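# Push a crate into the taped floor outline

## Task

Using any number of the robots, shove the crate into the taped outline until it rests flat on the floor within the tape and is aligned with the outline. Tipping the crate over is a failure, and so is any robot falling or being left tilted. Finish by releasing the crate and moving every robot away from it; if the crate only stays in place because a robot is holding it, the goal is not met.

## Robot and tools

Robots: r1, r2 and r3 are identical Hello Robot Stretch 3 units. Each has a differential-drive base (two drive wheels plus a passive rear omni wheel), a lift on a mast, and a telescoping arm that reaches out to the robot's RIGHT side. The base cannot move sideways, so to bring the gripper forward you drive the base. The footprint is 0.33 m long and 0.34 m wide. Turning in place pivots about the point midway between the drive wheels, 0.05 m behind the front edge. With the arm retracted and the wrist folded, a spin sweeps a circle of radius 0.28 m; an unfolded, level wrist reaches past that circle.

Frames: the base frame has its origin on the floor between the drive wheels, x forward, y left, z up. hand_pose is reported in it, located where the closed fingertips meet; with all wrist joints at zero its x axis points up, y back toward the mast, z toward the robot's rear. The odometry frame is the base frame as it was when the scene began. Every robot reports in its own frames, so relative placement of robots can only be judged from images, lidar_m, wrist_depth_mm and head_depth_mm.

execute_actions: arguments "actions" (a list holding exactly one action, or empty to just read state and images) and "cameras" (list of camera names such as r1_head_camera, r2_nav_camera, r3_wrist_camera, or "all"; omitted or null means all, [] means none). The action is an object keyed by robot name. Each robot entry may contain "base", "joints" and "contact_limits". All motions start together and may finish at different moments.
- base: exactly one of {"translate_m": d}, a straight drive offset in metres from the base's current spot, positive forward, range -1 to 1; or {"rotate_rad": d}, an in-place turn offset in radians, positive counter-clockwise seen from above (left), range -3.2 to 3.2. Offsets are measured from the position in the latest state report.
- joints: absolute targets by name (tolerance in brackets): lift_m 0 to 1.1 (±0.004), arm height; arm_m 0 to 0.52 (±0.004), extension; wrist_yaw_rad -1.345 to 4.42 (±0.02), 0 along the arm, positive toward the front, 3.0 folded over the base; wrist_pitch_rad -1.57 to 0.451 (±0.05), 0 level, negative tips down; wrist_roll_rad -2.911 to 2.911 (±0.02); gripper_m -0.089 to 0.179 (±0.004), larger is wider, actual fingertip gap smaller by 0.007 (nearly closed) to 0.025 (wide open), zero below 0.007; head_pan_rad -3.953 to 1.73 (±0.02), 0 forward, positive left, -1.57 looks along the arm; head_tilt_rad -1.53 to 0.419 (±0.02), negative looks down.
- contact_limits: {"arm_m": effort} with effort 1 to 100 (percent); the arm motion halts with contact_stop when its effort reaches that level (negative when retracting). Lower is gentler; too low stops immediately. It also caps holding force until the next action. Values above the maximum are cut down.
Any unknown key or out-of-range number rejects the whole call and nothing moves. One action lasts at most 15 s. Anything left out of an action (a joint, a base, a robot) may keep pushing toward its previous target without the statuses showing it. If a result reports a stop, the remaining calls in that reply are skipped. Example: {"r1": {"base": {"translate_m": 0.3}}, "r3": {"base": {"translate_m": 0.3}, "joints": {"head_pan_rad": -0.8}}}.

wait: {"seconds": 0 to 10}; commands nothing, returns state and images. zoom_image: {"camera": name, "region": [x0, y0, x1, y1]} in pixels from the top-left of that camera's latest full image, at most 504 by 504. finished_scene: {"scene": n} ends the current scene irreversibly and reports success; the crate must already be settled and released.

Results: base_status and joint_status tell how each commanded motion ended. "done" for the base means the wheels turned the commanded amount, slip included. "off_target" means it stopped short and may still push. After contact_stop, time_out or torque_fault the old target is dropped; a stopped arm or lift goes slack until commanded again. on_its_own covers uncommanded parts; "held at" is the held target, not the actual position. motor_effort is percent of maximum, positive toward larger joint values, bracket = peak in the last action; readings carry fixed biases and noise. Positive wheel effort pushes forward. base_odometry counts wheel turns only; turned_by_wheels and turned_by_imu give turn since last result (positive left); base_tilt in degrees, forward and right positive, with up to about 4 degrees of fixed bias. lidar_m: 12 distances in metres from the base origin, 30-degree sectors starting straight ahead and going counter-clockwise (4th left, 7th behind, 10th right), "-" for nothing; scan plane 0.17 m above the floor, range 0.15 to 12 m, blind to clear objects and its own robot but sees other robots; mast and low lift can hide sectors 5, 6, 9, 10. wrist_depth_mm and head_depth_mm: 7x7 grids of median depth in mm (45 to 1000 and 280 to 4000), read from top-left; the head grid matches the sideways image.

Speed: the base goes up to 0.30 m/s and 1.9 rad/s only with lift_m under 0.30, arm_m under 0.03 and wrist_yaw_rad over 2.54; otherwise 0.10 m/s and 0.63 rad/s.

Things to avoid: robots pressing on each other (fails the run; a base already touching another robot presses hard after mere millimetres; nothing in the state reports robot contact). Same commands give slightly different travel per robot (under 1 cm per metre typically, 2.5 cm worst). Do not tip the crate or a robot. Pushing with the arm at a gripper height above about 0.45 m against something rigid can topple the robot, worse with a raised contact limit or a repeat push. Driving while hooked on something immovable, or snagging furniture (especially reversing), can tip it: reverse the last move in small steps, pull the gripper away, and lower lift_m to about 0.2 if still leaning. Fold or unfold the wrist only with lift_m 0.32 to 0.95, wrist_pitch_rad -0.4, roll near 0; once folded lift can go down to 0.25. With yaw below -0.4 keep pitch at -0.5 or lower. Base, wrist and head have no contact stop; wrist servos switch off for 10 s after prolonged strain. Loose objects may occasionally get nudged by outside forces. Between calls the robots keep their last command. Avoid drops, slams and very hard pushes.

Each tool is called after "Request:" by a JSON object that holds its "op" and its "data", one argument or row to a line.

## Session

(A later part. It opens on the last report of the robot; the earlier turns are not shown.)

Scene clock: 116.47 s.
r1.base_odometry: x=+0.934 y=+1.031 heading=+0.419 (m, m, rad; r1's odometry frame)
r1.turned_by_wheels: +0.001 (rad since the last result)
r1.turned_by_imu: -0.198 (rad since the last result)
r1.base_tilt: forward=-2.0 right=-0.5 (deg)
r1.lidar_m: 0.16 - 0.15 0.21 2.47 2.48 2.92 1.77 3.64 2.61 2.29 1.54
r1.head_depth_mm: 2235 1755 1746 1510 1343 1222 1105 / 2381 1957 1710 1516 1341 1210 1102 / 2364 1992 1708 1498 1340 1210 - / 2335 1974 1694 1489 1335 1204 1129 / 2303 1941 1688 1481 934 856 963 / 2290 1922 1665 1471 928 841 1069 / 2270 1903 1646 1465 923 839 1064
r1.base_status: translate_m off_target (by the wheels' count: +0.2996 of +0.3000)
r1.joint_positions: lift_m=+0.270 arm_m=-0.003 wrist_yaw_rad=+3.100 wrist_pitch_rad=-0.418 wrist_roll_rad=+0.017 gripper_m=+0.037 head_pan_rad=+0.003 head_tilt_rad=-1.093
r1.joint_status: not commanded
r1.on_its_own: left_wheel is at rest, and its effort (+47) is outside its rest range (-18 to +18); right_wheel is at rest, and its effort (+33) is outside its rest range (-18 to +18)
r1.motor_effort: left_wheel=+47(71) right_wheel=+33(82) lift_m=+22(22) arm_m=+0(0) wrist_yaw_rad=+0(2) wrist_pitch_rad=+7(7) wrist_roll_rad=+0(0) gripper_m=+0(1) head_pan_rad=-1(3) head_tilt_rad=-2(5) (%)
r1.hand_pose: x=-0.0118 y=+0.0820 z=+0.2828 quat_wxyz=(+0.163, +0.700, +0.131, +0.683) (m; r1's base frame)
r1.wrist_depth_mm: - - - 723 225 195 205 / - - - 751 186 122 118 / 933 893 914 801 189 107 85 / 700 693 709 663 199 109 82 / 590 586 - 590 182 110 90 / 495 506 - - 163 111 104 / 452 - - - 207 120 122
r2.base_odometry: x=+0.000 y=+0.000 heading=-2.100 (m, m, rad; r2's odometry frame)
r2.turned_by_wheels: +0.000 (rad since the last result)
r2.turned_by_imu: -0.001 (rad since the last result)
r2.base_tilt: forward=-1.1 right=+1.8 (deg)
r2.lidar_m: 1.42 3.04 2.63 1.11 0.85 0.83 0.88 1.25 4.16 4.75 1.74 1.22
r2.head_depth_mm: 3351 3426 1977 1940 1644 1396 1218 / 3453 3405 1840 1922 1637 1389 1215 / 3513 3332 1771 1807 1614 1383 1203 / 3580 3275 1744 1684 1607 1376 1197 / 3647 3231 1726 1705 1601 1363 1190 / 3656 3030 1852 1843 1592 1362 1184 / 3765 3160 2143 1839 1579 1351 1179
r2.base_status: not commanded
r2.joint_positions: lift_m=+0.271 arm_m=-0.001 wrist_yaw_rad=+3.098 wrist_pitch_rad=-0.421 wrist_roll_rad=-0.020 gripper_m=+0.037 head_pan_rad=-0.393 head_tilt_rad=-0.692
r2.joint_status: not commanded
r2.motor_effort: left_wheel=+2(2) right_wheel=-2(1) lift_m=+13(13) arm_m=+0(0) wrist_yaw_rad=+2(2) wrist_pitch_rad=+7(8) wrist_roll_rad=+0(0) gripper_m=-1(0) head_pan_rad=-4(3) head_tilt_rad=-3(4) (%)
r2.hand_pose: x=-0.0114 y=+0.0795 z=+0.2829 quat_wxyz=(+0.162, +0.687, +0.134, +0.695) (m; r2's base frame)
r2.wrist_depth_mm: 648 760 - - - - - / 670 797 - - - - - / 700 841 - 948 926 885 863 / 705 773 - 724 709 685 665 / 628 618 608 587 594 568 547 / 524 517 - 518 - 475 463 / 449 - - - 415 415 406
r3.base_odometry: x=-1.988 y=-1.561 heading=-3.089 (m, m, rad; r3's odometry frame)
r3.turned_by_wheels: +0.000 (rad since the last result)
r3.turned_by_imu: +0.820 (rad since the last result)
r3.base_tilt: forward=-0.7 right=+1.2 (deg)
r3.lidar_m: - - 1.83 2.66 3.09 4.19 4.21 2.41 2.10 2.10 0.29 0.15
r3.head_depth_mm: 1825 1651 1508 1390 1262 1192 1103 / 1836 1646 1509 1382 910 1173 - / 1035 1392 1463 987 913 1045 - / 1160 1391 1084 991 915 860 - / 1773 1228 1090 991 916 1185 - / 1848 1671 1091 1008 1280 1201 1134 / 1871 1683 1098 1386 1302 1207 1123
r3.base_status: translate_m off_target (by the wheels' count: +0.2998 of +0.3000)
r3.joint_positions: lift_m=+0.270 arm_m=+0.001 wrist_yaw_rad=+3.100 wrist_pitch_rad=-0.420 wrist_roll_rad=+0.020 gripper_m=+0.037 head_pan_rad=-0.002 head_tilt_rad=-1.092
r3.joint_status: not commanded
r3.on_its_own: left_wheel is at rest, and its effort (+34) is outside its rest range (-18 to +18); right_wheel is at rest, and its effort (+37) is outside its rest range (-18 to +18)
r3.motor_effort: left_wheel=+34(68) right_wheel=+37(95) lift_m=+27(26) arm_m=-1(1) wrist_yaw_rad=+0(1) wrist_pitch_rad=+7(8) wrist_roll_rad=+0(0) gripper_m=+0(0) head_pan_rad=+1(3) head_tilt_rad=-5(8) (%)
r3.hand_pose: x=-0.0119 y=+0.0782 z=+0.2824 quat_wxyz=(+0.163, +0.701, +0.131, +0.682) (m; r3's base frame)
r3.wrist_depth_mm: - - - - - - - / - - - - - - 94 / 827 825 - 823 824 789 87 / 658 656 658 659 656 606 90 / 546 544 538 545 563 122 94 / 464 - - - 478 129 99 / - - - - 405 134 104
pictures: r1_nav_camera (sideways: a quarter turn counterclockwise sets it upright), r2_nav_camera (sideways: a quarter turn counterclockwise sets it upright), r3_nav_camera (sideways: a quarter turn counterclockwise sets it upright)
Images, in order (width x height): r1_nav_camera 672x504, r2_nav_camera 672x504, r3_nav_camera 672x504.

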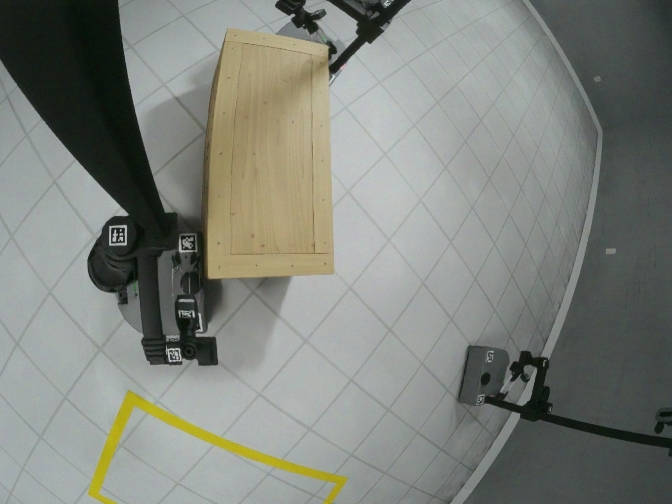

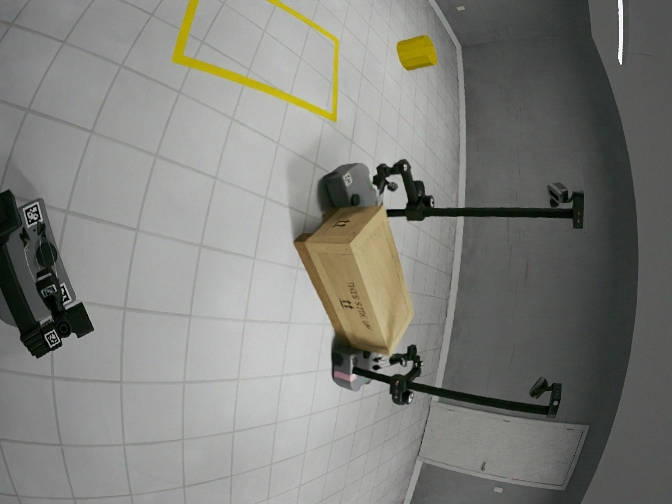

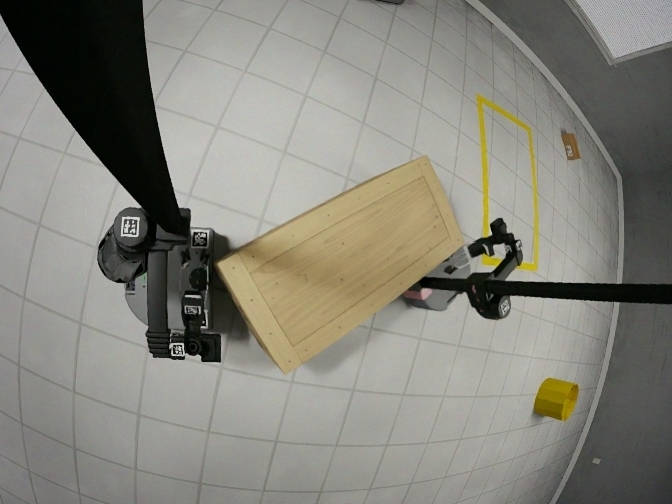

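Request:
{"op": "execute_actions", "data": {
  "actions": [
    {"r3":{"base":{"translate_m":-0.3}},"r1":{"base":{"translate_m":-0.01}}}
  ],
  "cameras": []
}}

Request:
{"op": "execute_actions", "data": {
  "actions": [
    {"r3":{"base":{"rotate_rad":1.08}}}
  ],
  "cameras": []
}}

Request:
{"op": "execute_actions", "data": {
  "actions": [
    {"r3":{"base":{"translate_m":0.465}}}
  ],
  "cameras": []
}}

Request:
{"op": "execute_actions", "data": {
  "actions": [
    {"r3":{"base":{"rotate_rad":-2.16}}}
  ],
  "cameras": ["r3_head_camera"]
}}

Scene clock: 127.77 s.
r1.base_odometry: x=+0.924 y=+1.027 heading=+0.419 (m, m, rad; r1's odometry frame)
r1.turned_by_wheels: +0.000 (rad since the last result)
r1.turned_by_imu: +0.001 (rad since the last result)
r1.base_tilt: forward=-2.1 right=-0.4 (deg)
r1.lidar_m: 0.15 - 0.15 0.25 2.46 2.47 2.92 1.76 3.64 2.62 2.30 1.56
r1.head_depth_mm: 2197 1756 1719 1513 1359 1222 1110 / 2387 1958 1710 1502 1335 1212 1103 / 2347 1995 1704 1507 1342 1198 - / 2326 1954 1695 1495 1327 1203 1130 / 2317 1936 1688 1493 933 857 1117 / 2292 1926 1657 1472 933 841 1068 / 2267 1906 1668 1464 924 835 1068
r1.base_status: done
r1.joint_positions: lift_m=+0.270 arm_m=-0.003 wrist_yaw_rad=+3.100 wrist_pitch_rad=-0.418 wrist_roll_rad=+0.017 gripper_m=+0.037 head_pan_rad=+0.003 head_tilt_rad=-1.093
r1.joint_status: not commanded
r1.motor_effort: left_wheel=+1(35) right_wheel=+0(25) lift_m=+21(22) arm_m=+0(1) wrist_yaw_rad=+0(0) wrist_pitch_rad=+7(7) wrist_roll_rad=+0(0) gripper_m=+0(1) head_pan_rad=+0(1) head_tilt_rad=-2(3) (%)
r1.hand_pose: x=-0.0118 y=+0.0820 z=+0.2828 quat_wxyz=(+0.163, +0.700, +0.131, +0.683) (m; r1's base frame)
r1.wrist_depth_mm: - - - 812 233 195 204 / - - - 866 212 130 118 / 932 934 912 801 218 123 90 / 699 711 705 667 224 125 87 / 583 574 - 594 208 126 93 / 499 518 - - 187 128 104 / 452 - - - 243 128 122
r2.base_odometry: x=+0.000 y=+0.000 heading=-2.100 (m, m, rad; r2's odometry frame)
r2.turned_by_wheels: +0.000 (rad since the last result)
r2.turned_by_imu: -0.001 (rad since the last result)
r2.base_tilt: forward=-1.0 right=+1.8 (deg)
r2.lidar_m: 1.42 3.05 2.63 1.11 0.84 0.83 0.88 1.25 4.13 4.73 1.90 1.21
r2.head_depth_mm: 3330 3416 2427 1997 1649 1398 1219 / 3436 3410 1855 1916 1631 1386 1216 / 3510 3371 1755 1797 1619 1382 1208 / 3553 3291 1746 1673 1616 1370 1198 / 3692 3240 1709 1712 1596 1366 1191 / 3584 3070 1852 1838 1596 1362 1187 / 3793 3198 2135 1844 1575 1344 1181
r2.base_status: not commanded
r2.joint_positions: lift_m=+0.271 arm_m=-0.001 wrist_yaw_rad=+3.098 wrist_pitch_rad=-0.421 wrist_roll_rad=-0.020 gripper_m=+0.037 head_pan_rad=-0.393 head_tilt_rad=-0.692
r2.joint_status: not commanded
r2.motor_effort: left_wheel=+2(2) right_wheel=-1(1) lift_m=+13(13) arm_m=+0(0) wrist_yaw_rad=+1(2) wrist_pitch_rad=+7(8) wrist_roll_rad=+0(0) gripper_m=+0(0) head_pan_rad=-3(4) head_tilt_rad=-4(4) (%)
r2.hand_pose: x=-0.0114 y=+0.0795 z=+0.2829 quat_wxyz=(+0.162, +0.687, +0.134, +0.695) (m; r2's base frame)
r2.wrist_depth_mm: 646 761 - - - - - / 669 813 - - - - - / 695 837 - 944 910 888 875 / 705 765 - 728 710 691 672 / 626 605 599 585 587 561 550 / 519 512 - 524 - 475 468 / 451 - - - 415 409 406
r3.base_odometry: x=-1.689 y=-1.545 heading=-3.089 (m, m, rad; r3's odometry frame)
r3.turned_by_wheels: +0.000 (rad since the last result)
r3.turned_by_imu: -0.002 (rad since the last result)
r3.base_tilt: forward=-0.7 right=+1.2 (deg)
r3.lidar_m: 0.35 0.49 1.97 2.74 3.17 3.90 3.91 2.33 2.02 2.02 2.34 0.47
r3.head_depth_mm: 1813 1652 1501 1370 1275 1183 1112 / 1801 1664 1087 1067 1278 1187 - / 1540 1503 1081 1012 1261 1198 - / 1547 1183 1079 989 1253 1204 - / 1809 1191 1085 1227 1290 1200 - / 1847 1188 1353 1395 1292 1195 1125 / 1861 1607 1527 1405 1296 1208 1125
r3.base_status: done
r3.joint_positions: lift_m=+0.270 arm_m=+0.001 wrist_yaw_rad=+3.100 wrist_pitch_rad=-0.420 wrist_roll_rad=+0.020 gripper_m=+0.037 head_pan_rad=-0.002 head_tilt_rad=-1.092
r3.joint_status: not commanded
r3.motor_effort: left_wheel=+0(27) right_wheel=+1(28) lift_m=+27(27) arm_m=+0(1) wrist_yaw_rad=+0(0) wrist_pitch_rad=+7(7) wrist_roll_rad=+0(0) gripper_m=-1(0) head_pan_rad=+1(1) head_tilt_rad=-6(5) (%)
r3.hand_pose: x=-0.0119 y=+0.0782 z=+0.2824 quat_wxyz=(+0.163, +0.701, +0.131, +0.682) (m; r3's base frame)
r3.wrist_depth_mm: - - - - - - - / - - - - - - - / 817 842 - 820 828 821 824 / 653 654 655 658 652 657 657 / 547 538 541 541 560 545 545 / 462 - - - 477 460 465 / - - - - 404 404 407
pictures: none
No camera images: the call's "cameras" was empty. Leave "cameras" out to get every camera's image.

Scene clock: 129.77 s.
r1.base_odometry: x=+0.924 y=+1.027 heading=+0.419 (m, m, rad; r1's odometry frame)
r1.turned_by_wheels: +0.000 (rad since the last result)
r1.turned_by_imu: +0.001 (rad since the last result)
r1.base_tilt: forward=-2.0 right=-0.4 (deg)
r1.lidar_m: 0.15 - 0.15 0.25 2.47 2.47 2.92 1.77 3.63 2.62 2.30 1.55
r1.head_depth_mm: 2208 1747 1725 1515 1350 1214 1101 / 2379 1935 1713 1506 1348 1208 1100 / 2365 1988 1708 1499 1340 1203 - / 2363 1953 1694 1482 1320 1200 1124 / 2332 1958 1680 1478 936 857 1119 / 2292 1923 1651 1476 929 840 1071 / 2277 1909 1658 1457 924 839 1062
r1.base_status: not commanded
r1.joint_positions: lift_m=+0.270 arm_m=-0.003 wrist_yaw_rad=+3.100 wrist_pitch_rad=-0.418 wrist_roll_rad=+0.017 gripper_m=+0.037 head_pan_rad=+0.003 head_tilt_rad=-1.093
r1.joint_status: not commanded
r1.motor_effort: left_wheel=+0(1) right_wheel=+0(0) lift_m=+22(21) arm_m=+1(0) wrist_yaw_rad=+1(0) wrist_pitch_rad=+7(7) wrist_roll_rad=+0(0) gripper_m=+0(1) head_pan_rad=-1(1) head_tilt_rad=-4(3) (%)
r1.hand_pose: x=-0.0118 y=+0.0820 z=+0.2828 quat_wxyz=(+0.163, +0.700, +0.131, +0.683) (m; r1's base frame)
r1.wrist_depth_mm: - - - 802 232 194 202 / - - - 853 213 130 118 / 902 926 936 850 217 123 90 / 711 716 718 680 226 125 87 / 577 592 - 578 209 126 93 / 500 517 - - 187 128 103 / 444 - - - 243 128 122
r2.base_odometry: x=+0.000 y=+0.000 heading=-2.100 (m, m, rad; r2's odometry frame)
r2.turned_by_wheels: +0.000 (rad since the last result)
r2.turned_by_imu: +0.000 (rad since the last result)
r2.base_tilt: forward=-1.1 right=+1.9 (deg)
r2.lidar_m: 1.42 3.05 2.62 1.11 0.85 0.83 0.88 1.25 4.12 4.72 1.96 1.21
r2.head_depth_mm: 3348 3432 2442 2004 1641 1391 1216 / 3443 3439 1845 1921 1629 1397 1212 / 3486 3363 1765 1805 1623 1386 1203 / 3565 3329 1745 1669 1609 1370 1194 / 3632 3242 1716 1708 1596 1371 1190 / 3632 3052 1854 1856 1592 1358 1185 / 3752 3138 2110 1839 1573 1345 1180
r2.base_status: not commanded
r2.joint_positions: lift_m=+0.271 arm_m=-0.001 wrist_yaw_rad=+3.098 wrist_pitch_rad=-0.421 wrist_roll_rad=-0.020 gripper_m=+0.037 head_pan_rad=-0.393 head_tilt_rad=-0.692
r2.joint_status: not commanded
r2.motor_effort: left_wheel=+2(2) right_wheel=-2(1) lift_m=+13(13) arm_m=+0(0) wrist_yaw_rad=+2(2) wrist_pitch_rad=+8(7) wrist_roll_rad=+0(0) gripper_m=+0(0) head_pan_rad=-3(5) head_tilt_rad=-4(4) (%)
r2.hand_pose: x=-0.0114 y=+0.0795 z=+0.2829 quat_wxyz=(+0.162, +0.687, +0.134, +0.695) (m; r2's base frame)
r2.wrist_depth_mm: 652 751 - - - - - / 675 815 - - - - - / 695 851 - 943 919 890 861 / 703 771 - 726 715 687 667 / 630 614 601 584 594 562 552 / 520 519 - 523 - 480 465 / 453 - - - 419 411 403
r3.base_odometry: x=-1.689 y=-1.545 heading=-2.009 (m, m, rad; r3's odometry frame)
r3.turned_by_wheels: +1.080 (rad since the last result)
r3.turned_by_imu: +1.060 (rad since the last result)
r3.base_tilt: forward=-0.7 right=+1.3 (deg)
r3.lidar_m: 1.96 2.75 3.23 3.90 3.88 2.28 2.02 2.03 2.38 0.46 0.35 0.54
r3.head_depth_mm: 1823 1648 1505 1380 1263 1169 1111 / 1834 1661 1520 1383 1276 1191 - / 1839 1668 1513 1393 1283 1192 - / 1843 1658 1509 1398 1288 1199 - / 1869 1678 1519 1394 1289 1204 - / 1836 1667 1525 1406 1286 1205 1134 / 1858 1681 1531 1402 1299 1199 1127
r3.base_status: done
r3.joint_positions: lift_m=+0.270 arm_m=+0.001 wrist_yaw_rad=+3.100 wrist_pitch_rad=-0.420 wrist_roll_rad=+0.020 gripper_m=+0.037 head_pan_rad=-0.002 head_tilt_rad=-1.092
r3.joint_status: not commanded
r3.motor_effort: left_wheel=-2(7) right_wheel=+4(14) lift_m=+27(27) arm_m=+0(0) wrist_yaw_rad=+0(0) wrist_pitch_rad=+7(7) wrist_roll_rad=+0(0) gripper_m=+0(1) head_pan_rad=+0(1) head_tilt_rad=-6(4) (%)
r3.hand_pose: x=-0.0119 y=+0.0782 z=+0.2824 quat_wxyz=(+0.163, +0.701, +0.131, +0.682) (m; r3's base frame)
r3.wrist_depth_mm: - - - - - - - / - - - - - - - / 823 824 - 833 818 822 818 / 663 656 658 653 659 652 653 / 540 542 543 543 562 545 542 / 467 - - - 479 462 469 / - - - - 404 406 403
pictures: none
No camera images: the call's "cameras" was empty. Leave "cameras" out to get every camera's image.

Scene clock: 133.00 s.
r1.base_odometry: x=+0.924 y=+1.027 heading=+0.419 (m, m, rad; r1's odometry frame)
r1.turned_by_wheels: +0.000 (rad since the last result)
r1.turned_by_imu: +0.001 (rad since the last result)
r1.base_tilt: forward=-1.8 right=-0.5 (deg)
r1.lidar_m: 0.15 - 0.15 0.25 2.47 2.47 2.93 1.77 3.63 2.62 2.30 1.55
r1.head_depth_mm: 2179 1753 1722 1524 1356 1221 1102 / 2361 1956 1714 1513 1336 1212 1100 / 2329 1992 1696 1509 1339 1210 - / 2326 1951 1708 1487 1320 1202 1126 / 2311 1928 1696 1482 932 858 1107 / 2284 1913 1676 1470 932 843 1070 / 2285 1908 1654 1460 925 837 1067
r1.base_status: not commanded
r1.joint_positions: lift_m=+0.270 arm_m=-0.003 wrist_yaw_rad=+3.100 wrist_pitch_rad=-0.418 wrist_roll_rad=+0.017 gripper_m=+0.037 head_pan_rad=+0.003 head_tilt_rad=-1.093
r1.joint_status: not commanded
r1.motor_effort: left_wheel=+0(0) right_wheel=+0(0) lift_m=+22(22) arm_m=+0(0) wrist_yaw_rad=+0(0) wrist_pitch_rad=+7(7) wrist_roll_rad=+0(0) gripper_m=+0(0) head_pan_rad=-1(1) head_tilt_rad=-3(3) (%)
r1.hand_pose: x=-0.0118 y=+0.0820 z=+0.2828 quat_wxyz=(+0.163, +0.700, +0.131, +0.683) (m; r1's base frame)
r1.wrist_depth_mm: - - - 798 235 194 204 / - - - 851 213 130 118 / 941 937 943 845 217 123 90 / 687 722 716 667 227 124 87 / 576 587 - 588 209 127 93 / 506 512 - - 186 127 104 / 440 - - - 241 128 122
r2.base_odometry: x=+0.000 y=+0.000 heading=-2.100 (m, m, rad; r2's odometry frame)
r2.turned_by_wheels: +0.000 (rad since the last result)
r2.turned_by_imu: -0.001 (rad since the last result)
r2.base_tilt: forward=-1.1 right=+1.7 (deg)
r2.lidar_m: 1.42 3.06 2.62 1.11 0.85 0.83 0.87 1.25 4.15 4.71 1.50 1.22
r2.head_depth_mm: 3339 3460 2434 1870 1650 1398 1219 / 3449 3386 1852 1915 1631 1387 1208 / 3504 3380 1763 1798 1623 1385 1202 / 3567 3293 1736 1679 1614 1373 1198 / 3652 3241 1737 1715 1596 1363 1193 / 3559 3025 1853 1849 1587 1358 1181 / 3731 3157 2128 1847 1569 1351 1176
r2.base_status: not commanded
r2.joint_positions: lift_m=+0.271 arm_m=-0.001 wrist_yaw_rad=+3.098 wrist_pitch_rad=-0.421 wrist_roll_rad=-0.020 gripper_m=+0.037 head_pan_rad=-0.393 head_tilt_rad=-0.692
r2.joint_status: not commanded
r2.motor_effort: left_wheel=+2(2) right_wheel=-2(1) lift_m=+13(13) arm_m=+0(0) wrist_yaw_rad=+2(2) wrist_pitch_rad=+7(8) wrist_roll_rad=+0(0) gripper_m=-1(0) head_pan_rad=-3(3) head_tilt_rad=-4(4) (%)
r2.hand_pose: x=-0.0114 y=+0.0795 z=+0.2829 quat_wxyz=(+0.162, +0.687, +0.134, +0.695) (m; r2's base frame)
r2.wrist_depth_mm: 644 759 - - - - - / 670 805 - - - - - / 694 835 - 949 922 894 851 / 709 772 - 717 703 693 661 / 619 615 605 581 589 565 548 / 522 515 - 523 - 477 467 / 448 - - - 417 412 405
r3.base_odometry: x=-1.886 y=-1.966 heading=-2.009 (m, m, rad; r3's odometry frame)
r3.turned_by_wheels: +0.000 (rad since the last result)
r3.turned_by_imu: +0.002 (rad since the last result)
r3.base_tilt: forward=-0.7 right=+1.3 (deg)
r3.lidar_m: 1.50 2.30 2.69 4.01 4.03 2.79 2.47 2.47 0.37 0.39 0.53 2.61
r3.head_depth_mm: 1829 1646 1504 1378 1283 1188 1113 / 1755 1664 1514 1386 1281 1192 - / 1611 1669 1518 1386 1290 1198 - / 1770 1671 1510 1384 1293 1195 - / 1861 1672 1511 1400 1292 1207 - / 1869 1682 1528 1402 1292 1197 1138 / 1858 1672 1539 1403 1300 1207 1128
r3.base_status: done
r3.joint_positions: lift_m=+0.270 arm_m=+0.001 wrist_yaw_rad=+3.100 wrist_pitch_rad=-0.420 wrist_roll_rad=+0.020 gripper_m=+0.037 head_pan_rad=-0.002 head_tilt_rad=-1.092
r3.joint_status: not commanded
r3.motor_effort: left_wheel=-1(6) right_wheel=+4(13) lift_m=+27(27) arm_m=+0(0) wrist_yaw_rad=-1(0) wrist_pitch_rad=+7(7) wrist_roll_rad=+0(0) gripper_m=+0(0) head_pan_rad=+0(1) head_tilt_rad=-5(4) (%)
r3.hand_pose: x=-0.0119 y=+0.0782 z=+0.2824 quat_wxyz=(+0.163, +0.701, +0.131, +0.682) (m; r3's base frame)
r3.wrist_depth_mm: - - - - - - - / - - - - - - - / 827 825 - 820 830 839 815 / 658 650 652 655 656 648 655 / 541 543 540 545 563 543 545 / 467 - - - 483 462 462 / - - - - 406 405 405
pictures: none
No camera images: the call's "cameras" was empty. Leave "cameras" out to get every camera's image.

Scene clock: 135.63 s.
r1.base_odometry: x=+0.924 y=+1.027 heading=+0.419 (m, m, rad; r1's odometry frame)
r1.turned_by_wheels: +0.000 (rad since the last result)
r1.turned_by_imu: +0.001 (rad since the last result)
r1.base_tilt: forward=-2.0 right=-0.5 (deg)
r1.lidar_m: 0.15 - 0.15 0.25 2.46 2.47 2.92 1.76 3.64 2.61 2.30 1.55
r1.head_depth_mm: 2212 1761 1732 1524 1356 1222 1113 / 2385 1933 1706 1501 1336 1210 1100 / 2361 1974 1708 1497 1337 1210 - / 2331 1956 1694 1490 1327 1204 1132 / 2337 1945 1674 1480 932 853 1116 / 2288 1934 1669 1478 929 841 1072 / 2281 1930 1660 1459 923 834 1070
r1.base_status: not commanded
r1.joint_positions: lift_m=+0.270 arm_m=-0.003 wrist_yaw_rad=+3.100 wrist_pitch_rad=-0.418 wrist_roll_rad=+0.017 gripper_m=+0.037 head_pan_rad=+0.003 head_tilt_rad=-1.093
r1.joint_status: not commanded
r1.motor_effort: left_wheel=+1(0) right_wheel=+0(0) lift_m=+21(21) arm_m=+0(0) wrist_yaw_rad=+1(0) wrist_pitch_rad=+7(7) wrist_roll_rad=+0(0) gripper_m=+0(0) head_pan_rad=-1(0) head_tilt_rad=-2(3) (%)
r1.hand_pose: x=-0.0118 y=+0.0820 z=+0.2828 quat_wxyz=(+0.163, +0.700, +0.131, +0.683) (m; r1's base frame)
r1.wrist_depth_mm: - - - 786 236 194 204 / - - - 856 215 130 118 / 925 938 947 831 217 123 90 / 695 716 713 656 228 124 87 / 582 591 - 583 208 126 93 / 492 500 - - 186 127 104 / 446 - - - 241 128 122
r2.base_odometry: x=+0.000 y=+0.000 heading=-2.100 (m, m, rad; r2's odometry frame)
r2.turned_by_wheels: +0.000 (rad since the last result)
r2.turned_by_imu: -0.001 (rad since the last result)
r2.base_tilt: forward=-1.1 right=+1.9 (deg)
r2.lidar_m: 1.42 3.06 2.63 1.11 0.85 0.83 0.87 1.25 4.12 4.75 1.36 1.22
r2.head_depth_mm: 3352 3454 2418 1990 1644 1396 1214 / 3415 3405 1853 1914 1632 1388 1211 / 3524 3371 1761 1824 1617 1387 1210 / 3576 3304 1753 1675 1604 1373 1201 / 3687 3277 1730 1698 1597 1369 1190 / 3577 3043 1850 1849 1581 1357 1184 / 3754 3143 2129 1831 1569 1344 1179
r2.base_status: not commanded
r2.joint_positions: lift_m=+0.271 arm_m=-0.001 wrist_yaw_rad=+3.098 wrist_pitch_rad=-0.421 wrist_roll_rad=-0.020 gripper_m=+0.037 head_pan_rad=-0.393 head_tilt_rad=-0.692
r2.joint_status: not commanded
r2.motor_effort: left_wheel=+2(2) right_wheel=-1(2) lift_m=+13(13) arm_m=+0(0) wrist_yaw_rad=+2(2) wrist_pitch_rad=+8(7) wrist_roll_rad=+0(0) gripper_m=+0(0) head_pan_rad=-3(4) head_tilt_rad=-3(4) (%)
r2.hand_pose: x=-0.0114 y=+0.0795 z=+0.2829 quat_wxyz=(+0.162, +0.687, +0.134, +0.695) (m; r2's base frame)
r2.wrist_depth_mm: 651 755 - - - - - / 673 815 - - - - - / 695 847 - 952 901 896 864 / 707 764 - 722 714 685 669 / 627 607 600 583 596 561 553 / 520 516 - 520 - 474 470 / 450 - - - 415 413 403
r3.base_odometry: x=-1.886 y=-1.966 heading=+2.114 (m, m, rad; r3's odometry frame)
r3.turned_by_wheels: -2.160 (rad since the last result)
r3.turned_by_imu: -2.120 (rad since the last result)
r3.base_tilt: forward=-0.8 right=+1.2 (deg)
r3.lidar_m: 0.37 0.38 0.51 2.69 2.30 2.29 2.61 4.03 4.01 2.87 2.48 2.48
r3.head_depth_mm: 1826 1646 1511 1380 1275 1194 1110 / 1832 1648 1502 1394 1274 1191 - / 1831 1666 1486 1353 1272 1196 - / 1849 1671 1081 995 1242 1197 - / 1853 1674 1082 994 1247 1201 - / 1857 1677 1085 994 1256 1204 1130 / 1872 1677 1084 1003 1257 1207 1127
r3.base_status: done
r3.joint_positions: lift_m=+0.270 arm_m=+0.001 wrist_yaw_rad=+3.100 wrist_pitch_rad=-0.420 wrist_roll_rad=+0.020 gripper_m=+0.037 head_pan_rad=-0.002 head_tilt_rad=-1.092
r3.joint_status: not commanded
r3.motor_effort: left_wheel=+2(11) right_wheel=-2(8) lift_m=+26(27) arm_m=-1(1) wrist_yaw_rad=+0(0) wrist_pitch_rad=+7(7) wrist_roll_rad=+0(0) gripper_m=-1(1) head_pan_rad=+1(1) head_tilt_rad=-6(5) (%)
r3.hand_pose: x=-0.0119 y=+0.0782 z=+0.2824 quat_wxyz=(+0.163, +0.701, +0.131, +0.682) (m; r3's base frame)
r3.wrist_depth_mm: - - - - - 634 441 / - - - - - 640 439 / 826 813 - 812 827 639 441 / 661 661 657 654 653 612 444 / 549 540 543 543 562 538 444 / 464 - - - 478 465 438 / - - - - 409 402 406
pictures: r3_head_camera (sideways: a quarter turn clockwise sets it upright)
Images, in order (width x height): r3_head_camera 896x504.

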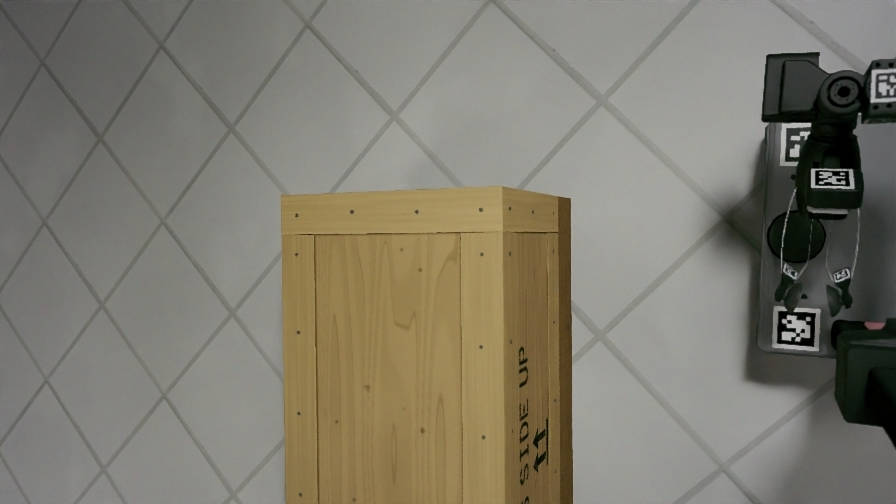

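Request:
{"op": "execute_actions", "data": {
  "actions": [
    {"r3":{"base":{"translate_m":0.31}}}
  ],
  "cameras": []
}}

Request:
{"op": "execute_actions", "data": {
  "actions": [
    {"r3":{"base":{"translate_m":0.2}},"r1":{"base":{"translate_m":0.2}}}
  ],
  "cameras": ["r3_nav_camera","r1_nav_camera"]
}}

Scene clock: 140.37 s.
r1.base_odometry: x=+0.924 y=+1.027 heading=+0.419 (m, m, rad; r1's odometry frame)
r1.turned_by_wheels: +0.000 (rad since the last result)
r1.turned_by_imu: +0.001 (rad since the last result)
r1.base_tilt: forward=-1.8 right=-0.4 (deg)
r1.lidar_m: 0.15 - 0.15 0.25 2.47 2.47 2.92 1.76 3.63 2.61 2.30 1.55
r1.head_depth_mm: 2210 1755 1730 1512 1355 1217 1107 / 2387 1929 1723 1508 1345 1210 1097 / 2321 1984 1710 1503 1334 1202 - / 2327 1969 1688 1490 1325 1197 1125 / 2324 1938 1695 1476 934 852 1119 / 2276 1912 1668 1461 933 840 1065 / 2271 1907 1649 1449 926 838 1062
r1.base_status: not commanded
r1.joint_positions: lift_m=+0.270 arm_m=-0.003 wrist_yaw_rad=+3.100 wrist_pitch_rad=-0.418 wrist_roll_rad=+0.017 gripper_m=+0.037 head_pan_rad=+0.003 head_tilt_rad=-1.093
r1.joint_status: not commanded
r1.motor_effort: left_wheel=+1(1) right_wheel=+0(0) lift_m=+21(22) arm_m=+1(0) wrist_yaw_rad=+1(0) wrist_pitch_rad=+7(7) wrist_roll_rad=+0(0) gripper_m=+1(0) head_pan_rad=+0(0) head_tilt_rad=-4(3) (%)
r1.hand_pose: x=-0.0118 y=+0.0820 z=+0.2828 quat_wxyz=(+0.163, +0.700, +0.131, +0.683) (m; r1's base frame)
r1.wrist_depth_mm: - - - 778 233 194 204 / - - - 833 213 129 118 / 909 922 920 827 216 123 90 / 725 715 710 683 226 125 87 / 578 589 - 580 208 126 93 / 512 513 - - 186 127 104 / 444 - - - 245 128 122
r2.base_odometry: x=+0.000 y=+0.000 heading=-2.100 (m, m, rad; r2's odometry frame)
r2.turned_by_wheels: +0.000 (rad since the last result)
r2.turned_by_imu: -0.001 (rad since the last result)
r2.base_tilt: forward=-1.2 right=+1.9 (deg)
r2.lidar_m: 1.42 3.04 2.63 1.11 0.85 0.83 0.87 1.25 4.13 4.74 3.97 1.21
r2.head_depth_mm: 3379 3250 1650 1821 1645 1396 1214 / 3434 3455 1849 1863 1634 1388 1211 / 3500 3362 1766 1808 1626 1385 1202 / 3544 3354 1743 1688 1617 1371 1198 / 3657 3207 1718 1708 1603 1364 1186 / 3581 3025 1854 1841 1592 1354 1187 / 3771 3160 2144 1841 1579 1350 1177
r2.base_status: not commanded
r2.joint_positions: lift_m=+0.271 arm_m=-0.001 wrist_yaw_rad=+3.098 wrist_pitch_rad=-0.421 wrist_roll_rad=-0.020 gripper_m=+0.037 head_pan_rad=-0.393 head_tilt_rad=-0.692
r2.joint_status: not commanded
r2.motor_effort: left_wheel=+2(2) right_wheel=-1(2) lift_m=+13(13) arm_m=+0(0) wrist_yaw_rad=+2(2) wrist_pitch_rad=+8(8) wrist_roll_rad=+0(0) gripper_m=+0(1) head_pan_rad=-3(3) head_tilt_rad=-4(4) (%)
r2.hand_pose: x=-0.0114 y=+0.0795 z=+0.2829 quat_wxyz=(+0.162, +0.687, +0.134, +0.695) (m; r2's base frame)
r2.wrist_depth_mm: 641 758 - - - - - / 669 809 - - - - - / 703 853 - 946 921 884 869 / 699 765 - 721 702 685 671 / 627 620 600 584 596 565 548 / 517 511 - 521 - 479 468 / 452 - - - 414 409 405
r3.base_odometry: x=-2.046 y=-1.701 heading=+2.114 (m, m, rad; r3's odometry frame)
r3.turned_by_wheels: +0.000 (rad since the last result)
r3.turned_by_imu: +0.001 (rad since the last result)
r3.base_tilt: forward=-0.7 right=+1.2 (deg)
r3.lidar_m: - - 0.15 0.21 1.67 2.52 2.87 4.25 4.23 2.63 2.25 2.25
r3.head_depth_mm: 1838 1651 1498 1387 1278 1193 1113 / 1826 1649 1508 1390 1270 1194 - / 1844 1652 1514 1394 1259 1172 - / 1839 1653 1528 1387 916 859 - / 1856 1676 1522 1392 919 862 - / 1850 1684 1534 1400 915 864 1133 / 1873 1680 1534 1399 924 866 1132
r3.base_status: done
r3.joint_positions: lift_m=+0.270 arm_m=+0.001 wrist_yaw_rad=+3.100 wrist_pitch_rad=-0.420 wrist_roll_rad=+0.020 gripper_m=+0.037 head_pan_rad=-0.002 head_tilt_rad=-1.092
r3.joint_status: not commanded
r3.motor_effort: left_wheel=+2(11) right_wheel=-2(5) lift_m=+26(26) arm_m=-1(1) wrist_yaw_rad=+0(0) wrist_pitch_rad=+7(7) wrist_roll_rad=+0(0) gripper_m=-1(0) head_pan_rad=+1(0) head_tilt_rad=-5(6) (%)
r3.hand_pose: x=-0.0119 y=+0.0782 z=+0.2824 quat_wxyz=(+0.163, +0.701, +0.131, +0.682) (m; r3's base frame)
r3.wrist_depth_mm: - - - - 244 150 146 / - - - - 247 130 98 / 816 812 - 787 254 130 89 / 655 651 655 647 257 131 89 / 548 545 547 539 206 135 89 / 462 - - - 206 136 90 / - - - - 233 128 90
pictures: none
No camera images: the call's "cameras" was empty. Leave "cameras" out to get every camera's image.

Scene clock: 143.20 s.
r1.base_odometry: x=+1.107 y=+1.109 heading=+0.420 (m, m, rad; r1's odometry frame)
r1.turned_by_wheels: +0.001 (rad since the last result)
r1.turned_by_imu: +0.095 (rad since the last result)
r1.base_tilt: forward=-1.9 right=-0.4 (deg)
r1.lidar_m: 0.16 - 0.15 0.21 2.51 2.53 1.81 1.80 3.69 2.46 2.26 1.51
r1.head_depth_mm: 2352 1878 1720 1515 1344 1215 1113 / 2396 1993 1706 1508 1343 1206 1107 / 2359 1973 1704 1494 1334 1209 - / 2312 1965 1684 1484 1328 1200 1127 / 2305 1937 1681 1475 933 846 893 / 2305 1922 1656 1457 928 842 1066 / 2268 1927 1654 1462 923 840 1067
r1.base_status: translate_m off_target (by the wheels' count: +0.1997 of +0.2000)
r1.joint_positions: lift_m=+0.270 arm_m=-0.003 wrist_yaw_rad=+3.100 wrist_pitch_rad=-0.418 wrist_roll_rad=+0.017 gripper_m=+0.037 head_pan_rad=+0.001 head_tilt_rad=-1.094
r1.joint_status: not commanded
r1.on_its_own: left_wheel is at rest, and its effort (+47) is outside its rest range (-18 to +18); right_wheel is at rest, and its effort (+27) is outside its rest range (-18 to +18)
r1.motor_effort: left_wheel=+47(69) right_wheel=+27(99) lift_m=+22(22) arm_m=+0(0) wrist_yaw_rad=+0(4) wrist_pitch_rad=+7(8) wrist_roll_rad=+0(0) gripper_m=+0(0) head_pan_rad=+0(1) head_tilt_rad=-2(4) (%)
r1.hand_pose: x=-0.0118 y=+0.0820 z=+0.2827 quat_wxyz=(+0.163, +0.700, +0.131, +0.683) (m; r1's base frame)
r1.wrist_depth_mm: - - - 693 223 195 205 / - - - 760 186 122 118 / 913 932 901 797 189 108 85 / 721 725 696 667 198 108 76 / 583 591 - 593 184 110 77 / 494 517 - - 162 112 85 / 441 - - - 211 110 97
r2.base_odometry: x=+0.000 y=+0.000 heading=-2.100 (m, m, rad; r2's odometry frame)
r2.turned_by_wheels: +0.000 (rad since the last result)
r2.turned_by_imu: -0.001 (rad since the last result)
r2.base_tilt: forward=-1.1 right=+1.8 (deg)
r2.lidar_m: 1.40 3.03 2.64 1.11 0.84 0.83 0.87 1.25 4.11 4.78 4.00 1.20
r2.head_depth_mm: 3347 3248 1696 1850 1644 1406 1212 / 3456 3386 1865 1910 1639 1399 1208 / 3493 3365 1768 1820 1620 1382 1204 / 3557 3299 1751 1633 1611 1372 1197 / 3609 3256 1731 1709 1590 1376 1190 / 3569 3030 1815 1813 1584 1360 1183 / 3742 3154 1950 1843 1568 1348 1176
r2.base_status: not commanded
r2.joint_positions: lift_m=+0.271 arm_m=-0.001 wrist_yaw_rad=+3.098 wrist_pitch_rad=-0.421 wrist_roll_rad=-0.020 gripper_m=+0.037 head_pan_rad=-0.393 head_tilt_rad=-0.692
r2.joint_status: not commanded
r2.motor_effort: left_wheel=+2(2) right_wheel=-1(1) lift_m=+13(13) arm_m=+0(0) wrist_yaw_rad=+2(1) wrist_pitch_rad=+8(8) wrist_roll_rad=+0(0) gripper_m=+0(1) head_pan_rad=-3(4) head_tilt_rad=-3(3) (%)
r2.hand_pose: x=-0.0114 y=+0.0795 z=+0.2829 quat_wxyz=(+0.162, +0.687, +0.134, +0.695) (m; r2's base frame)
r2.wrist_depth_mm: 647 765 - - - - - / 663 804 - - - - - / 695 835 - 943 923 885 856 / 703 772 - 723 702 683 670 / 627 610 605 584 592 563 551 / 519 515 - 524 - 481 465 / 454 - - - 417 413 406
r3.base_odometry: x=-2.150 y=-1.530 heading=+2.114 (m, m, rad; r3's odometry frame)
r3.turned_by_wheels: +0.000 (rad since the last result)
r3.turned_by_imu: +0.143 (rad since the last result)
r3.base_tilt: forward=-0.7 right=+1.3 (deg)
r3.lidar_m: - - 0.15 0.21 2.56 2.58 3.21 4.26 3.70 2.37 2.21 -
r3.head_depth_mm: 1833 1661 1502 1385 1284 1187 1109 / 1820 1658 1509 1384 1284 1187 - / 1843 1668 1519 1383 928 863 - / 1835 1658 1519 1388 915 859 - / 1850 1678 1522 1392 917 860 - / 1839 1674 1529 1403 924 866 1136 / 1869 1674 1541 1393 921 868 1125
r3.base_status: translate_m off_target (by the wheels' count: +0.1997 of +0.2000)
r3.joint_positions: lift_m=+0.270 arm_m=+0.001 wrist_yaw_rad=+3.100 wrist_pitch_rad=-0.419 wrist_roll_rad=+0.020 gripper_m=+0.037 head_pan_rad=+0.001 head_tilt_rad=-1.093
r3.joint_status: not commanded
r3.on_its_own: left_wheel is at rest, and its effort (+36) is outside its rest range (-18 to +18); right_wheel is at rest, and its effort (+40) is outside its rest range (-18 to +18)
r3.motor_effort: left_wheel=+36(81) right_wheel=+40(100) lift_m=+31(32) arm_m=+0(1) wrist_yaw_rad=+0(1) wrist_pitch_rad=+7(7) wrist_roll_rad=+0(0) gripper_m=+0(1) head_pan_rad=-1(1) head_tilt_rad=-7(6) (%)
r3.hand_pose: x=-0.0120 y=+0.0783 z=+0.2824 quat_wxyz=(+0.163, +0.701, +0.131, +0.682) (m; r3's base frame)
r3.wrist_depth_mm: - - - - 248 147 147 / - - - - 246 119 94 / 809 818 - 821 251 119 78 / 655 656 661 656 247 118 78 / 549 541 543 542 191 117 78 / 463 - - - 189 120 78 / - - - - 212 112 78
pictures: r1_nav_camera (sideways: a quarter turn counterclockwise sets it upright), r3_nav_camera (sideways: a quarter turn counterclockwise sets it upright)
Images, in order (width x height): r1_nav_camera 672x504, r3_nav_camera 672x504.

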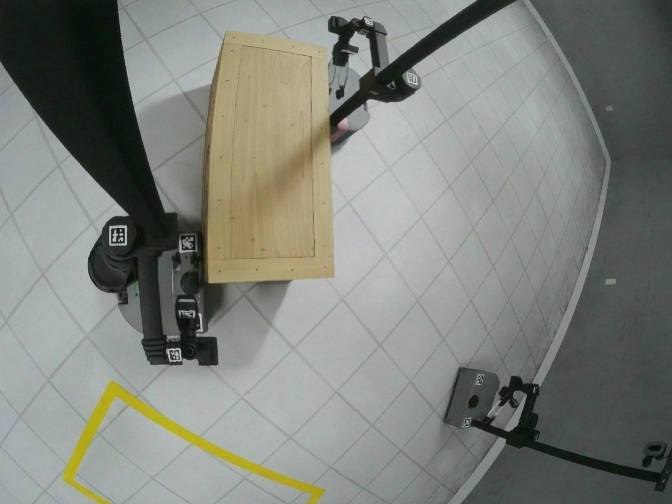

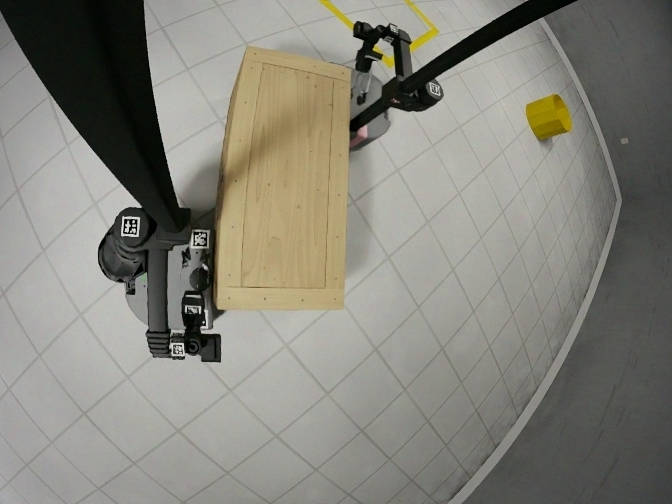

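Request:
{"op": "execute_actions", "data": {
  "actions": [
    {"r3":{"base":{"translate_m":0.6}},"r1":{"base":{"translate_m":0.6}}}
  ],
  "cameras": ["r3_nav_camera","r1_nav_camera"]
}}

Scene clock: 150.60 s.
r1.base_odometry: x=+1.654 y=+1.355 heading=+0.421 (m, m, rad; r1's odometry frame)
r1.turned_by_wheels: +0.001 (rad since the last result)
r1.turned_by_imu: +0.196 (rad since the last result)
r1.base_tilt: forward=-2.0 right=-0.4 (deg)
r1.lidar_m: 3.33 - 0.15 0.21 2.59 2.72 1.86 3.67 2.96 2.24 1.54 1.43
r1.head_depth_mm: 2406 2013 1732 1519 1355 1221 1107 / 2375 2000 1712 1516 1353 1212 1108 / 2361 1966 1699 1504 1335 1209 - / 2340 1957 1698 1483 1317 1183 1122 / 2303 1940 1693 1478 933 843 894 / 2280 1923 1681 1477 933 843 1069 / 2283 1909 1668 1458 923 837 1064
r1.base_status: translate_m off_target (by the wheels' count: +0.5997 of +0.6000)
r1.joint_positions: lift_m=+0.270 arm_m=-0.003 wrist_yaw_rad=+3.100 wrist_pitch_rad=-0.418 wrist_roll_rad=+0.017 gripper_m=+0.037 head_pan_rad=+0.001 head_tilt_rad=-1.094
r1.joint_status: not commanded
r1.on_its_own: left_wheel is at rest, and its effort (+43) is outside its rest range (-18 to +18)
r1.motor_effort: left_wheel=+43(68) right_wheel=+9(100) lift_m=+21(23) arm_m=+0(0) wrist_yaw_rad=+0(3) wrist_pitch_rad=+7(8) wrist_roll_rad=+0(0) gripper_m=+0(1) head_pan_rad=+0(0) head_tilt_rad=-3(4) (%)
r1.hand_pose: x=-0.0118 y=+0.0820 z=+0.2827 quat_wxyz=(+0.163, +0.700, +0.131, +0.683) (m; r1's base frame)
r1.wrist_depth_mm: - - - 681 225 195 206 / - - - 747 184 123 118 / 927 922 910 782 189 108 85 / 712 722 712 672 198 109 76 / 590 606 - 580 184 111 77 / 497 503 - - 167 112 78 / 439 - - - 215 110 78
r2.base_odometry: x=+0.000 y=+0.000 heading=-2.100 (m, m, rad; r2's odometry frame)
r2.turned_by_wheels: +0.000 (rad since the last result)
r2.turned_by_imu: -0.001 (rad since the last result)
r2.base_tilt: forward=-1.0 right=+1.9 (deg)
r2.lidar_m: 1.37 3.03 2.63 1.11 0.85 0.83 0.87 1.25 4.13 4.75 3.96 1.18
r2.head_depth_mm: 3312 3146 1918 1892 1644 1400 1221 / 3401 3408 1916 1906 1625 1396 1210 / 3475 3370 1765 1793 1626 1383 1207 / 3582 3299 1743 1570 1617 1375 1198 / 3631 3234 1729 1708 1598 1370 1194 / 3583 1726 1674 1757 1581 1356 1177 / 3791 3139 2193 1781 1572 1346 1179
r2.base_status: not commanded
r2.joint_positions: lift_m=+0.271 arm_m=-0.001 wrist_yaw_rad=+3.098 wrist_pitch_rad=-0.421 wrist_roll_rad=-0.020 gripper_m=+0.037 head_pan_rad=-0.393 head_tilt_rad=-0.692
r2.joint_status: not commanded
r2.motor_effort: left_wheel=+2(2) right_wheel=-1(1) lift_m=+13(13) arm_m=+0(0) wrist_yaw_rad=+2(2) wrist_pitch_rad=+8(8) wrist_roll_rad=+0(0) gripper_m=+0(0) head_pan_rad=-4(3) head_tilt_rad=-3(3) (%)
r2.hand_pose: x=-0.0114 y=+0.0795 z=+0.2829 quat_wxyz=(+0.162, +0.687, +0.134, +0.695) (m; r2's base frame)
r2.wrist_depth_mm: 652 759 - - - - - / 675 805 - - - - - / 689 851 - 956 908 880 858 / 707 769 - 724 705 687 678 / 624 613 603 587 589 559 551 / 519 518 - 520 - 471 468 / 451 - - - 417 410 406
r3.base_odometry: x=-2.462 y=-1.018 heading=+2.115 (m, m, rad; r3's odometry frame)
r3.turned_by_wheels: +0.000 (rad since the last result)
r3.turned_by_imu: +0.192 (rad since the last result)
r3.base_tilt: forward=-0.7 right=+1.2 (deg)
r3.lidar_m: - - 0.15 0.21 2.65 2.76 3.94 4.29 2.89 2.20 2.14 -
r3.head_depth_mm: 1841 1641 1500 1379 1293 1192 1109 / 1831 1643 1510 1373 1274 1198 - / 1857 1654 1505 1390 922 857 - / 1852 1668 1517 1389 913 852 - / 1864 1661 1519 1395 920 862 - / 1861 1677 1524 1398 920 863 1136 / 1875 1675 1538 1403 925 867 1131
r3.base_status: translate_m off_target (by the wheels' count: +0.5997 of +0.6000)
r3.joint_positions: lift_m=+0.270 arm_m=+0.001 wrist_yaw_rad=+3.100 wrist_pitch_rad=-0.419 wrist_roll_rad=+0.020 gripper_m=+0.037 head_pan_rad=+0.001 head_tilt_rad=-1.091
r3.joint_status: not commanded
r3.on_its_own: left_wheel is at rest, and its effort (+40) is outside its rest range (-18 to +18); right_wheel is at rest, and its effort (+39) is outside its rest range (-18 to +18)
r3.motor_effort: left_wheel=+40(91) right_wheel=+39(100) lift_m=+31(33) arm_m=+0(0) wrist_yaw_rad=+0(1) wrist_pitch_rad=+7(8) wrist_roll_rad=+0(0) gripper_m=+0(0) head_pan_rad=-1(1) head_tilt_rad=-6(6) (%)
r3.hand_pose: x=-0.0119 y=+0.0783 z=+0.2824 quat_wxyz=(+0.163, +0.701, +0.131, +0.682) (m; r3's base frame)
r3.wrist_depth_mm: - - - - 247 148 147 / - - - - 245 119 94 / 822 822 - 830 249 118 79 / 655 651 653 659 248 118 78 / 546 541 542 544 190 118 78 / 466 - - - 189 120 78 / - - - - 212 112 78
pictures: r1_nav_camera (sideways: a quarter turn counterclockwise sets it upright), r3_nav_camera (sideways: a quarter turn counterclockwise sets it upright)
Images, in order (width x height): r1_nav_camera 672x504, r3_nav_camera 672x504.

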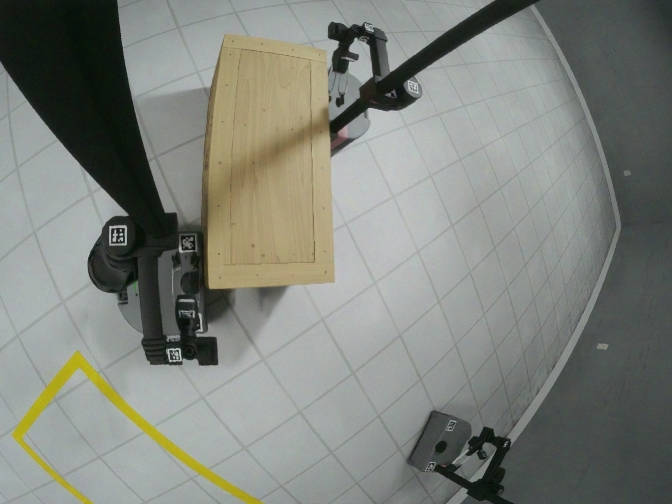

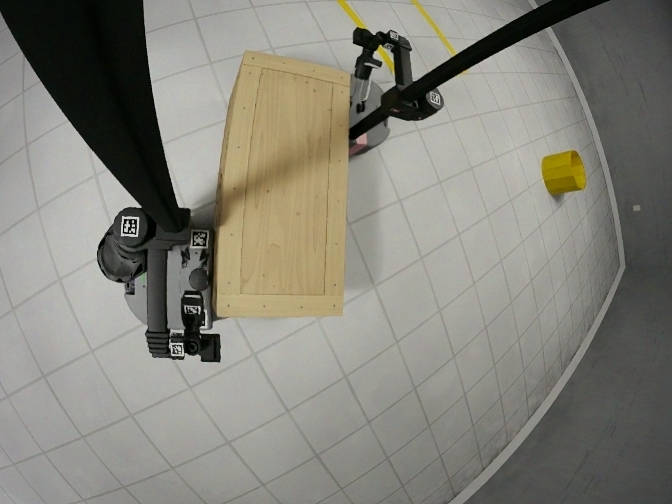

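Request:
{"op": "execute_actions", "data": {
  "actions": [
    {"r3":{"base":{"translate_m":1.0}},"r1":{"base":{"translate_m":1.0}},"r2":{"base":{"rotate_rad":1.88},"joints":{"head_pan_rad":-2.4,"head_tilt_rad":-0.9}}}
  ],
  "cameras": ["r3_nav_camera","r2_nav_camera"]
}}

Scene clock: 167.20 s.
r1.base_odometry: x=+2.564 y=+1.767 heading=+0.422 (m, m, rad; r1's odometry frame)
r1.turned_by_wheels: +0.001 (rad since the last result)
r1.turned_by_imu: +0.354 (rad since the last result)
r1.base_tilt: forward=-1.9 right=-0.3 (deg)
r1.lidar_m: - - 0.15 0.21 2.70 1.99 2.06 3.41 2.26 2.10 1.31 2.68
r1.head_depth_mm: 2411 2023 1734 1524 1344 1217 1108 / 2385 2007 1712 1509 1343 1220 1105 / 2351 1981 1700 1509 1338 1207 - / 2352 1961 1701 1481 1286 1161 1121 / 2312 1938 1673 1483 936 845 855 / 2295 1924 1671 1469 931 842 1069 / 2270 1912 1667 1456 921 839 1062
r1.base_status: translate_m off_target (by the wheels' count: +0.9997 of +1.0000)
r1.joint_positions: lift_m=+0.270 arm_m=-0.003 wrist_yaw_rad=+3.100 wrist_pitch_rad=-0.418 wrist_roll_rad=+0.017 gripper_m=+0.037 head_pan_rad=+0.001 head_tilt_rad=-1.093
r1.joint_status: not commanded
r1.on_its_own: left_wheel is at rest, and its effort (+35) is outside its rest range (-18 to +18); right_wheel is at rest, and its effort (+35) is outside its rest range (-18 to +18)
r1.motor_effort: left_wheel=+35(72) right_wheel=+35(100) lift_m=+21(23) arm_m=+1(0) wrist_yaw_rad=+0(4) wrist_pitch_rad=+7(8) wrist_roll_rad=+0(0) gripper_m=+0(0) head_pan_rad=-1(0) head_tilt_rad=-3(4) (%)
r1.hand_pose: x=-0.0119 y=+0.0820 z=+0.2827 quat_wxyz=(+0.162, +0.700, +0.131, +0.683) (m; r1's base frame)
r1.wrist_depth_mm: - - - 687 224 197 205 / - - - 744 186 123 118 / 924 895 905 774 189 108 85 / 720 714 717 672 201 110 77 / 595 592 - 580 183 111 77 / 500 501 - - 168 112 78 / 440 - - - 215 110 79
r2.base_odometry: x=+0.000 y=+0.000 heading=-0.220 (m, m, rad; r2's odometry frame)
r2.turned_by_wheels: +1.880 (rad since the last result)
r2.turned_by_imu: +1.897 (rad since the last result)
r2.base_tilt: forward=-1.1 right=+1.8 (deg)
r2.lidar_m: 0.91 0.83 0.83 1.02 2.02 4.50 4.29 1.17 1.19 3.05 4.19 1.43
r2.head_depth_mm: 2823 2266 1907 1639 1434 1280 1155 / 1720 2149 1898 1620 1434 1277 1176 / 1897 1937 1871 1623 1423 1266 1168 / 2744 1617 1654 1608 1412 1264 - / 2715 1558 1584 1596 1403 1248 - / 2654 1641 1611 1582 1398 1248 1157 / 2494 1417 1595 1584 1382 1239 1115
r2.base_status: done
r2.joint_positions: lift_m=+0.271 arm_m=-0.001 wrist_yaw_rad=+3.098 wrist_pitch_rad=-0.420 wrist_roll_rad=-0.020 gripper_m=+0.037 head_pan_rad=-2.393 head_tilt_rad=-0.889
r2.joint_status: all done
r2.motor_effort: left_wheel=-3(13) right_wheel=+2(8) lift_m=+13(13) arm_m=-1(0) wrist_yaw_rad=+2(1) wrist_pitch_rad=+8(8) wrist_roll_rad=+0(0) gripper_m=+0(1) head_pan_rad=-3(44) head_tilt_rad=-5(20) (%)
r2.hand_pose: x=-0.0115 y=+0.0795 z=+0.2829 quat_wxyz=(+0.161, +0.687, +0.134, +0.695) (m; r2's base frame)
r2.wrist_depth_mm: - - - - 932 752 639 / - - - - - 810 669 / - - - 956 922 803 690 / 803 767 - 727 709 683 658 / 626 614 599 586 595 564 551 / 521 519 - 520 - 473 466 / 456 - - - 416 411 402
r3.base_odometry: x=-2.983 y=-0.165 heading=+2.115 (m, m, rad; r3's odometry frame)
r3.turned_by_wheels: +0.000 (rad since the last result)
r3.turned_by_imu: +0.344 (rad since the last result)
r3.base_tilt: forward=-0.7 right=+1.2 (deg)
r3.lidar_m: - - 0.15 0.21 2.71 3.42 4.41 3.38 2.24 2.08 2.10 -
r3.head_depth_mm: 1839 1644 1496 1387 1279 1190 1114 / 1829 1647 1511 1375 1275 1173 - / 1833 1674 1505 1391 912 849 - / 1840 1665 1517 1393 915 859 - / 1856 1665 1519 1399 917 862 - / 1860 1668 1518 1393 917 861 1135 / 1872 1678 1527 1252 922 869 1132
r3.base_status: translate_m off_target (by the wheels' count: +0.9997 of +1.0000)
r3.joint_positions: lift_m=+0.270 arm_m=+0.001 wrist_yaw_rad=+3.100 wrist_pitch_rad=-0.418 wrist_roll_rad=+0.020 gripper_m=+0.037 head_pan_rad=+0.002 head_tilt_rad=-1.093
r3.joint_status: not commanded
r3.on_its_own: left_wheel is at rest, and its effort (+30) is outside its rest range (-18 to +18); right_wheel is at rest, and its effort (+45) is outside its rest range (-18 to +18)
r3.motor_effort: left_wheel=+30(91) right_wheel=+45(100) lift_m=+31(33) arm_m=+0(0) wrist_yaw_rad=+0(1) wrist_pitch_rad=+6(7) wrist_roll_rad=+0(0) gripper_m=+0(1) head_pan_rad=-1(2) head_tilt_rad=-5(6) (%)
r3.hand_pose: x=-0.0119 y=+0.0784 z=+0.2826 quat_wxyz=(+0.163, +0.701, +0.131, +0.682) (m; r3's base frame)
r3.wrist_depth_mm: - - - - 247 148 148 / - - - - 245 119 94 / 819 839 - 832 249 118 79 / 645 651 665 654 247 118 78 / 540 540 542 547 190 118 78 / 461 - - - 189 121 78 / - - - - 212 112 78
pictures: r2_nav_camera (sideways: a quarter turn counterclockwise sets it upright), r3_nav_camera (sideways: a quarter turn counterclockwise sets it upright)
Images, in order (width x height): r2_nav_camera 672x504, r3_nav_camera 672x504.

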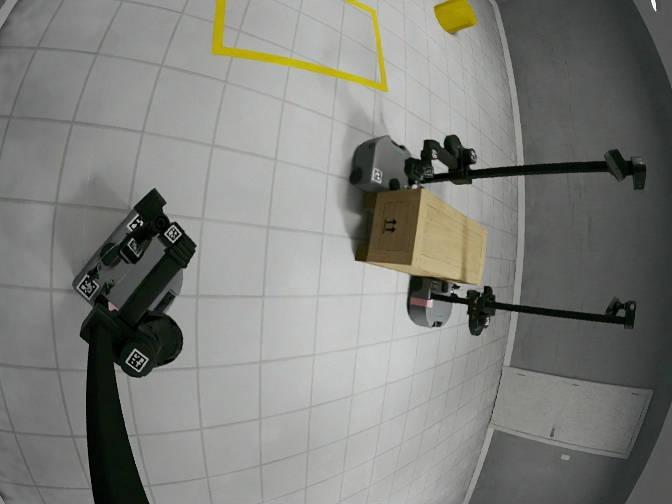

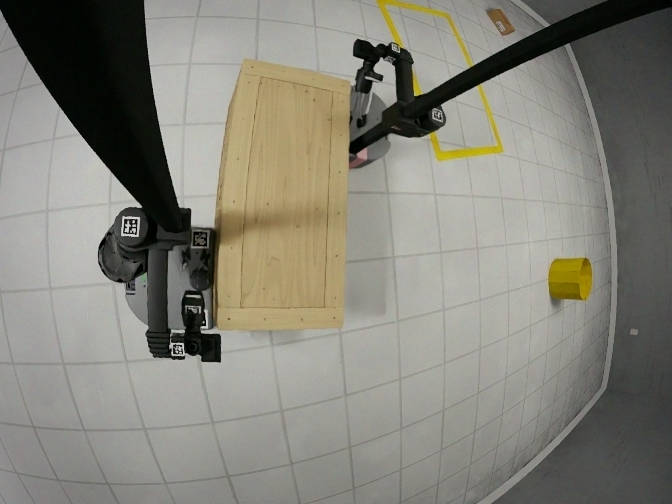

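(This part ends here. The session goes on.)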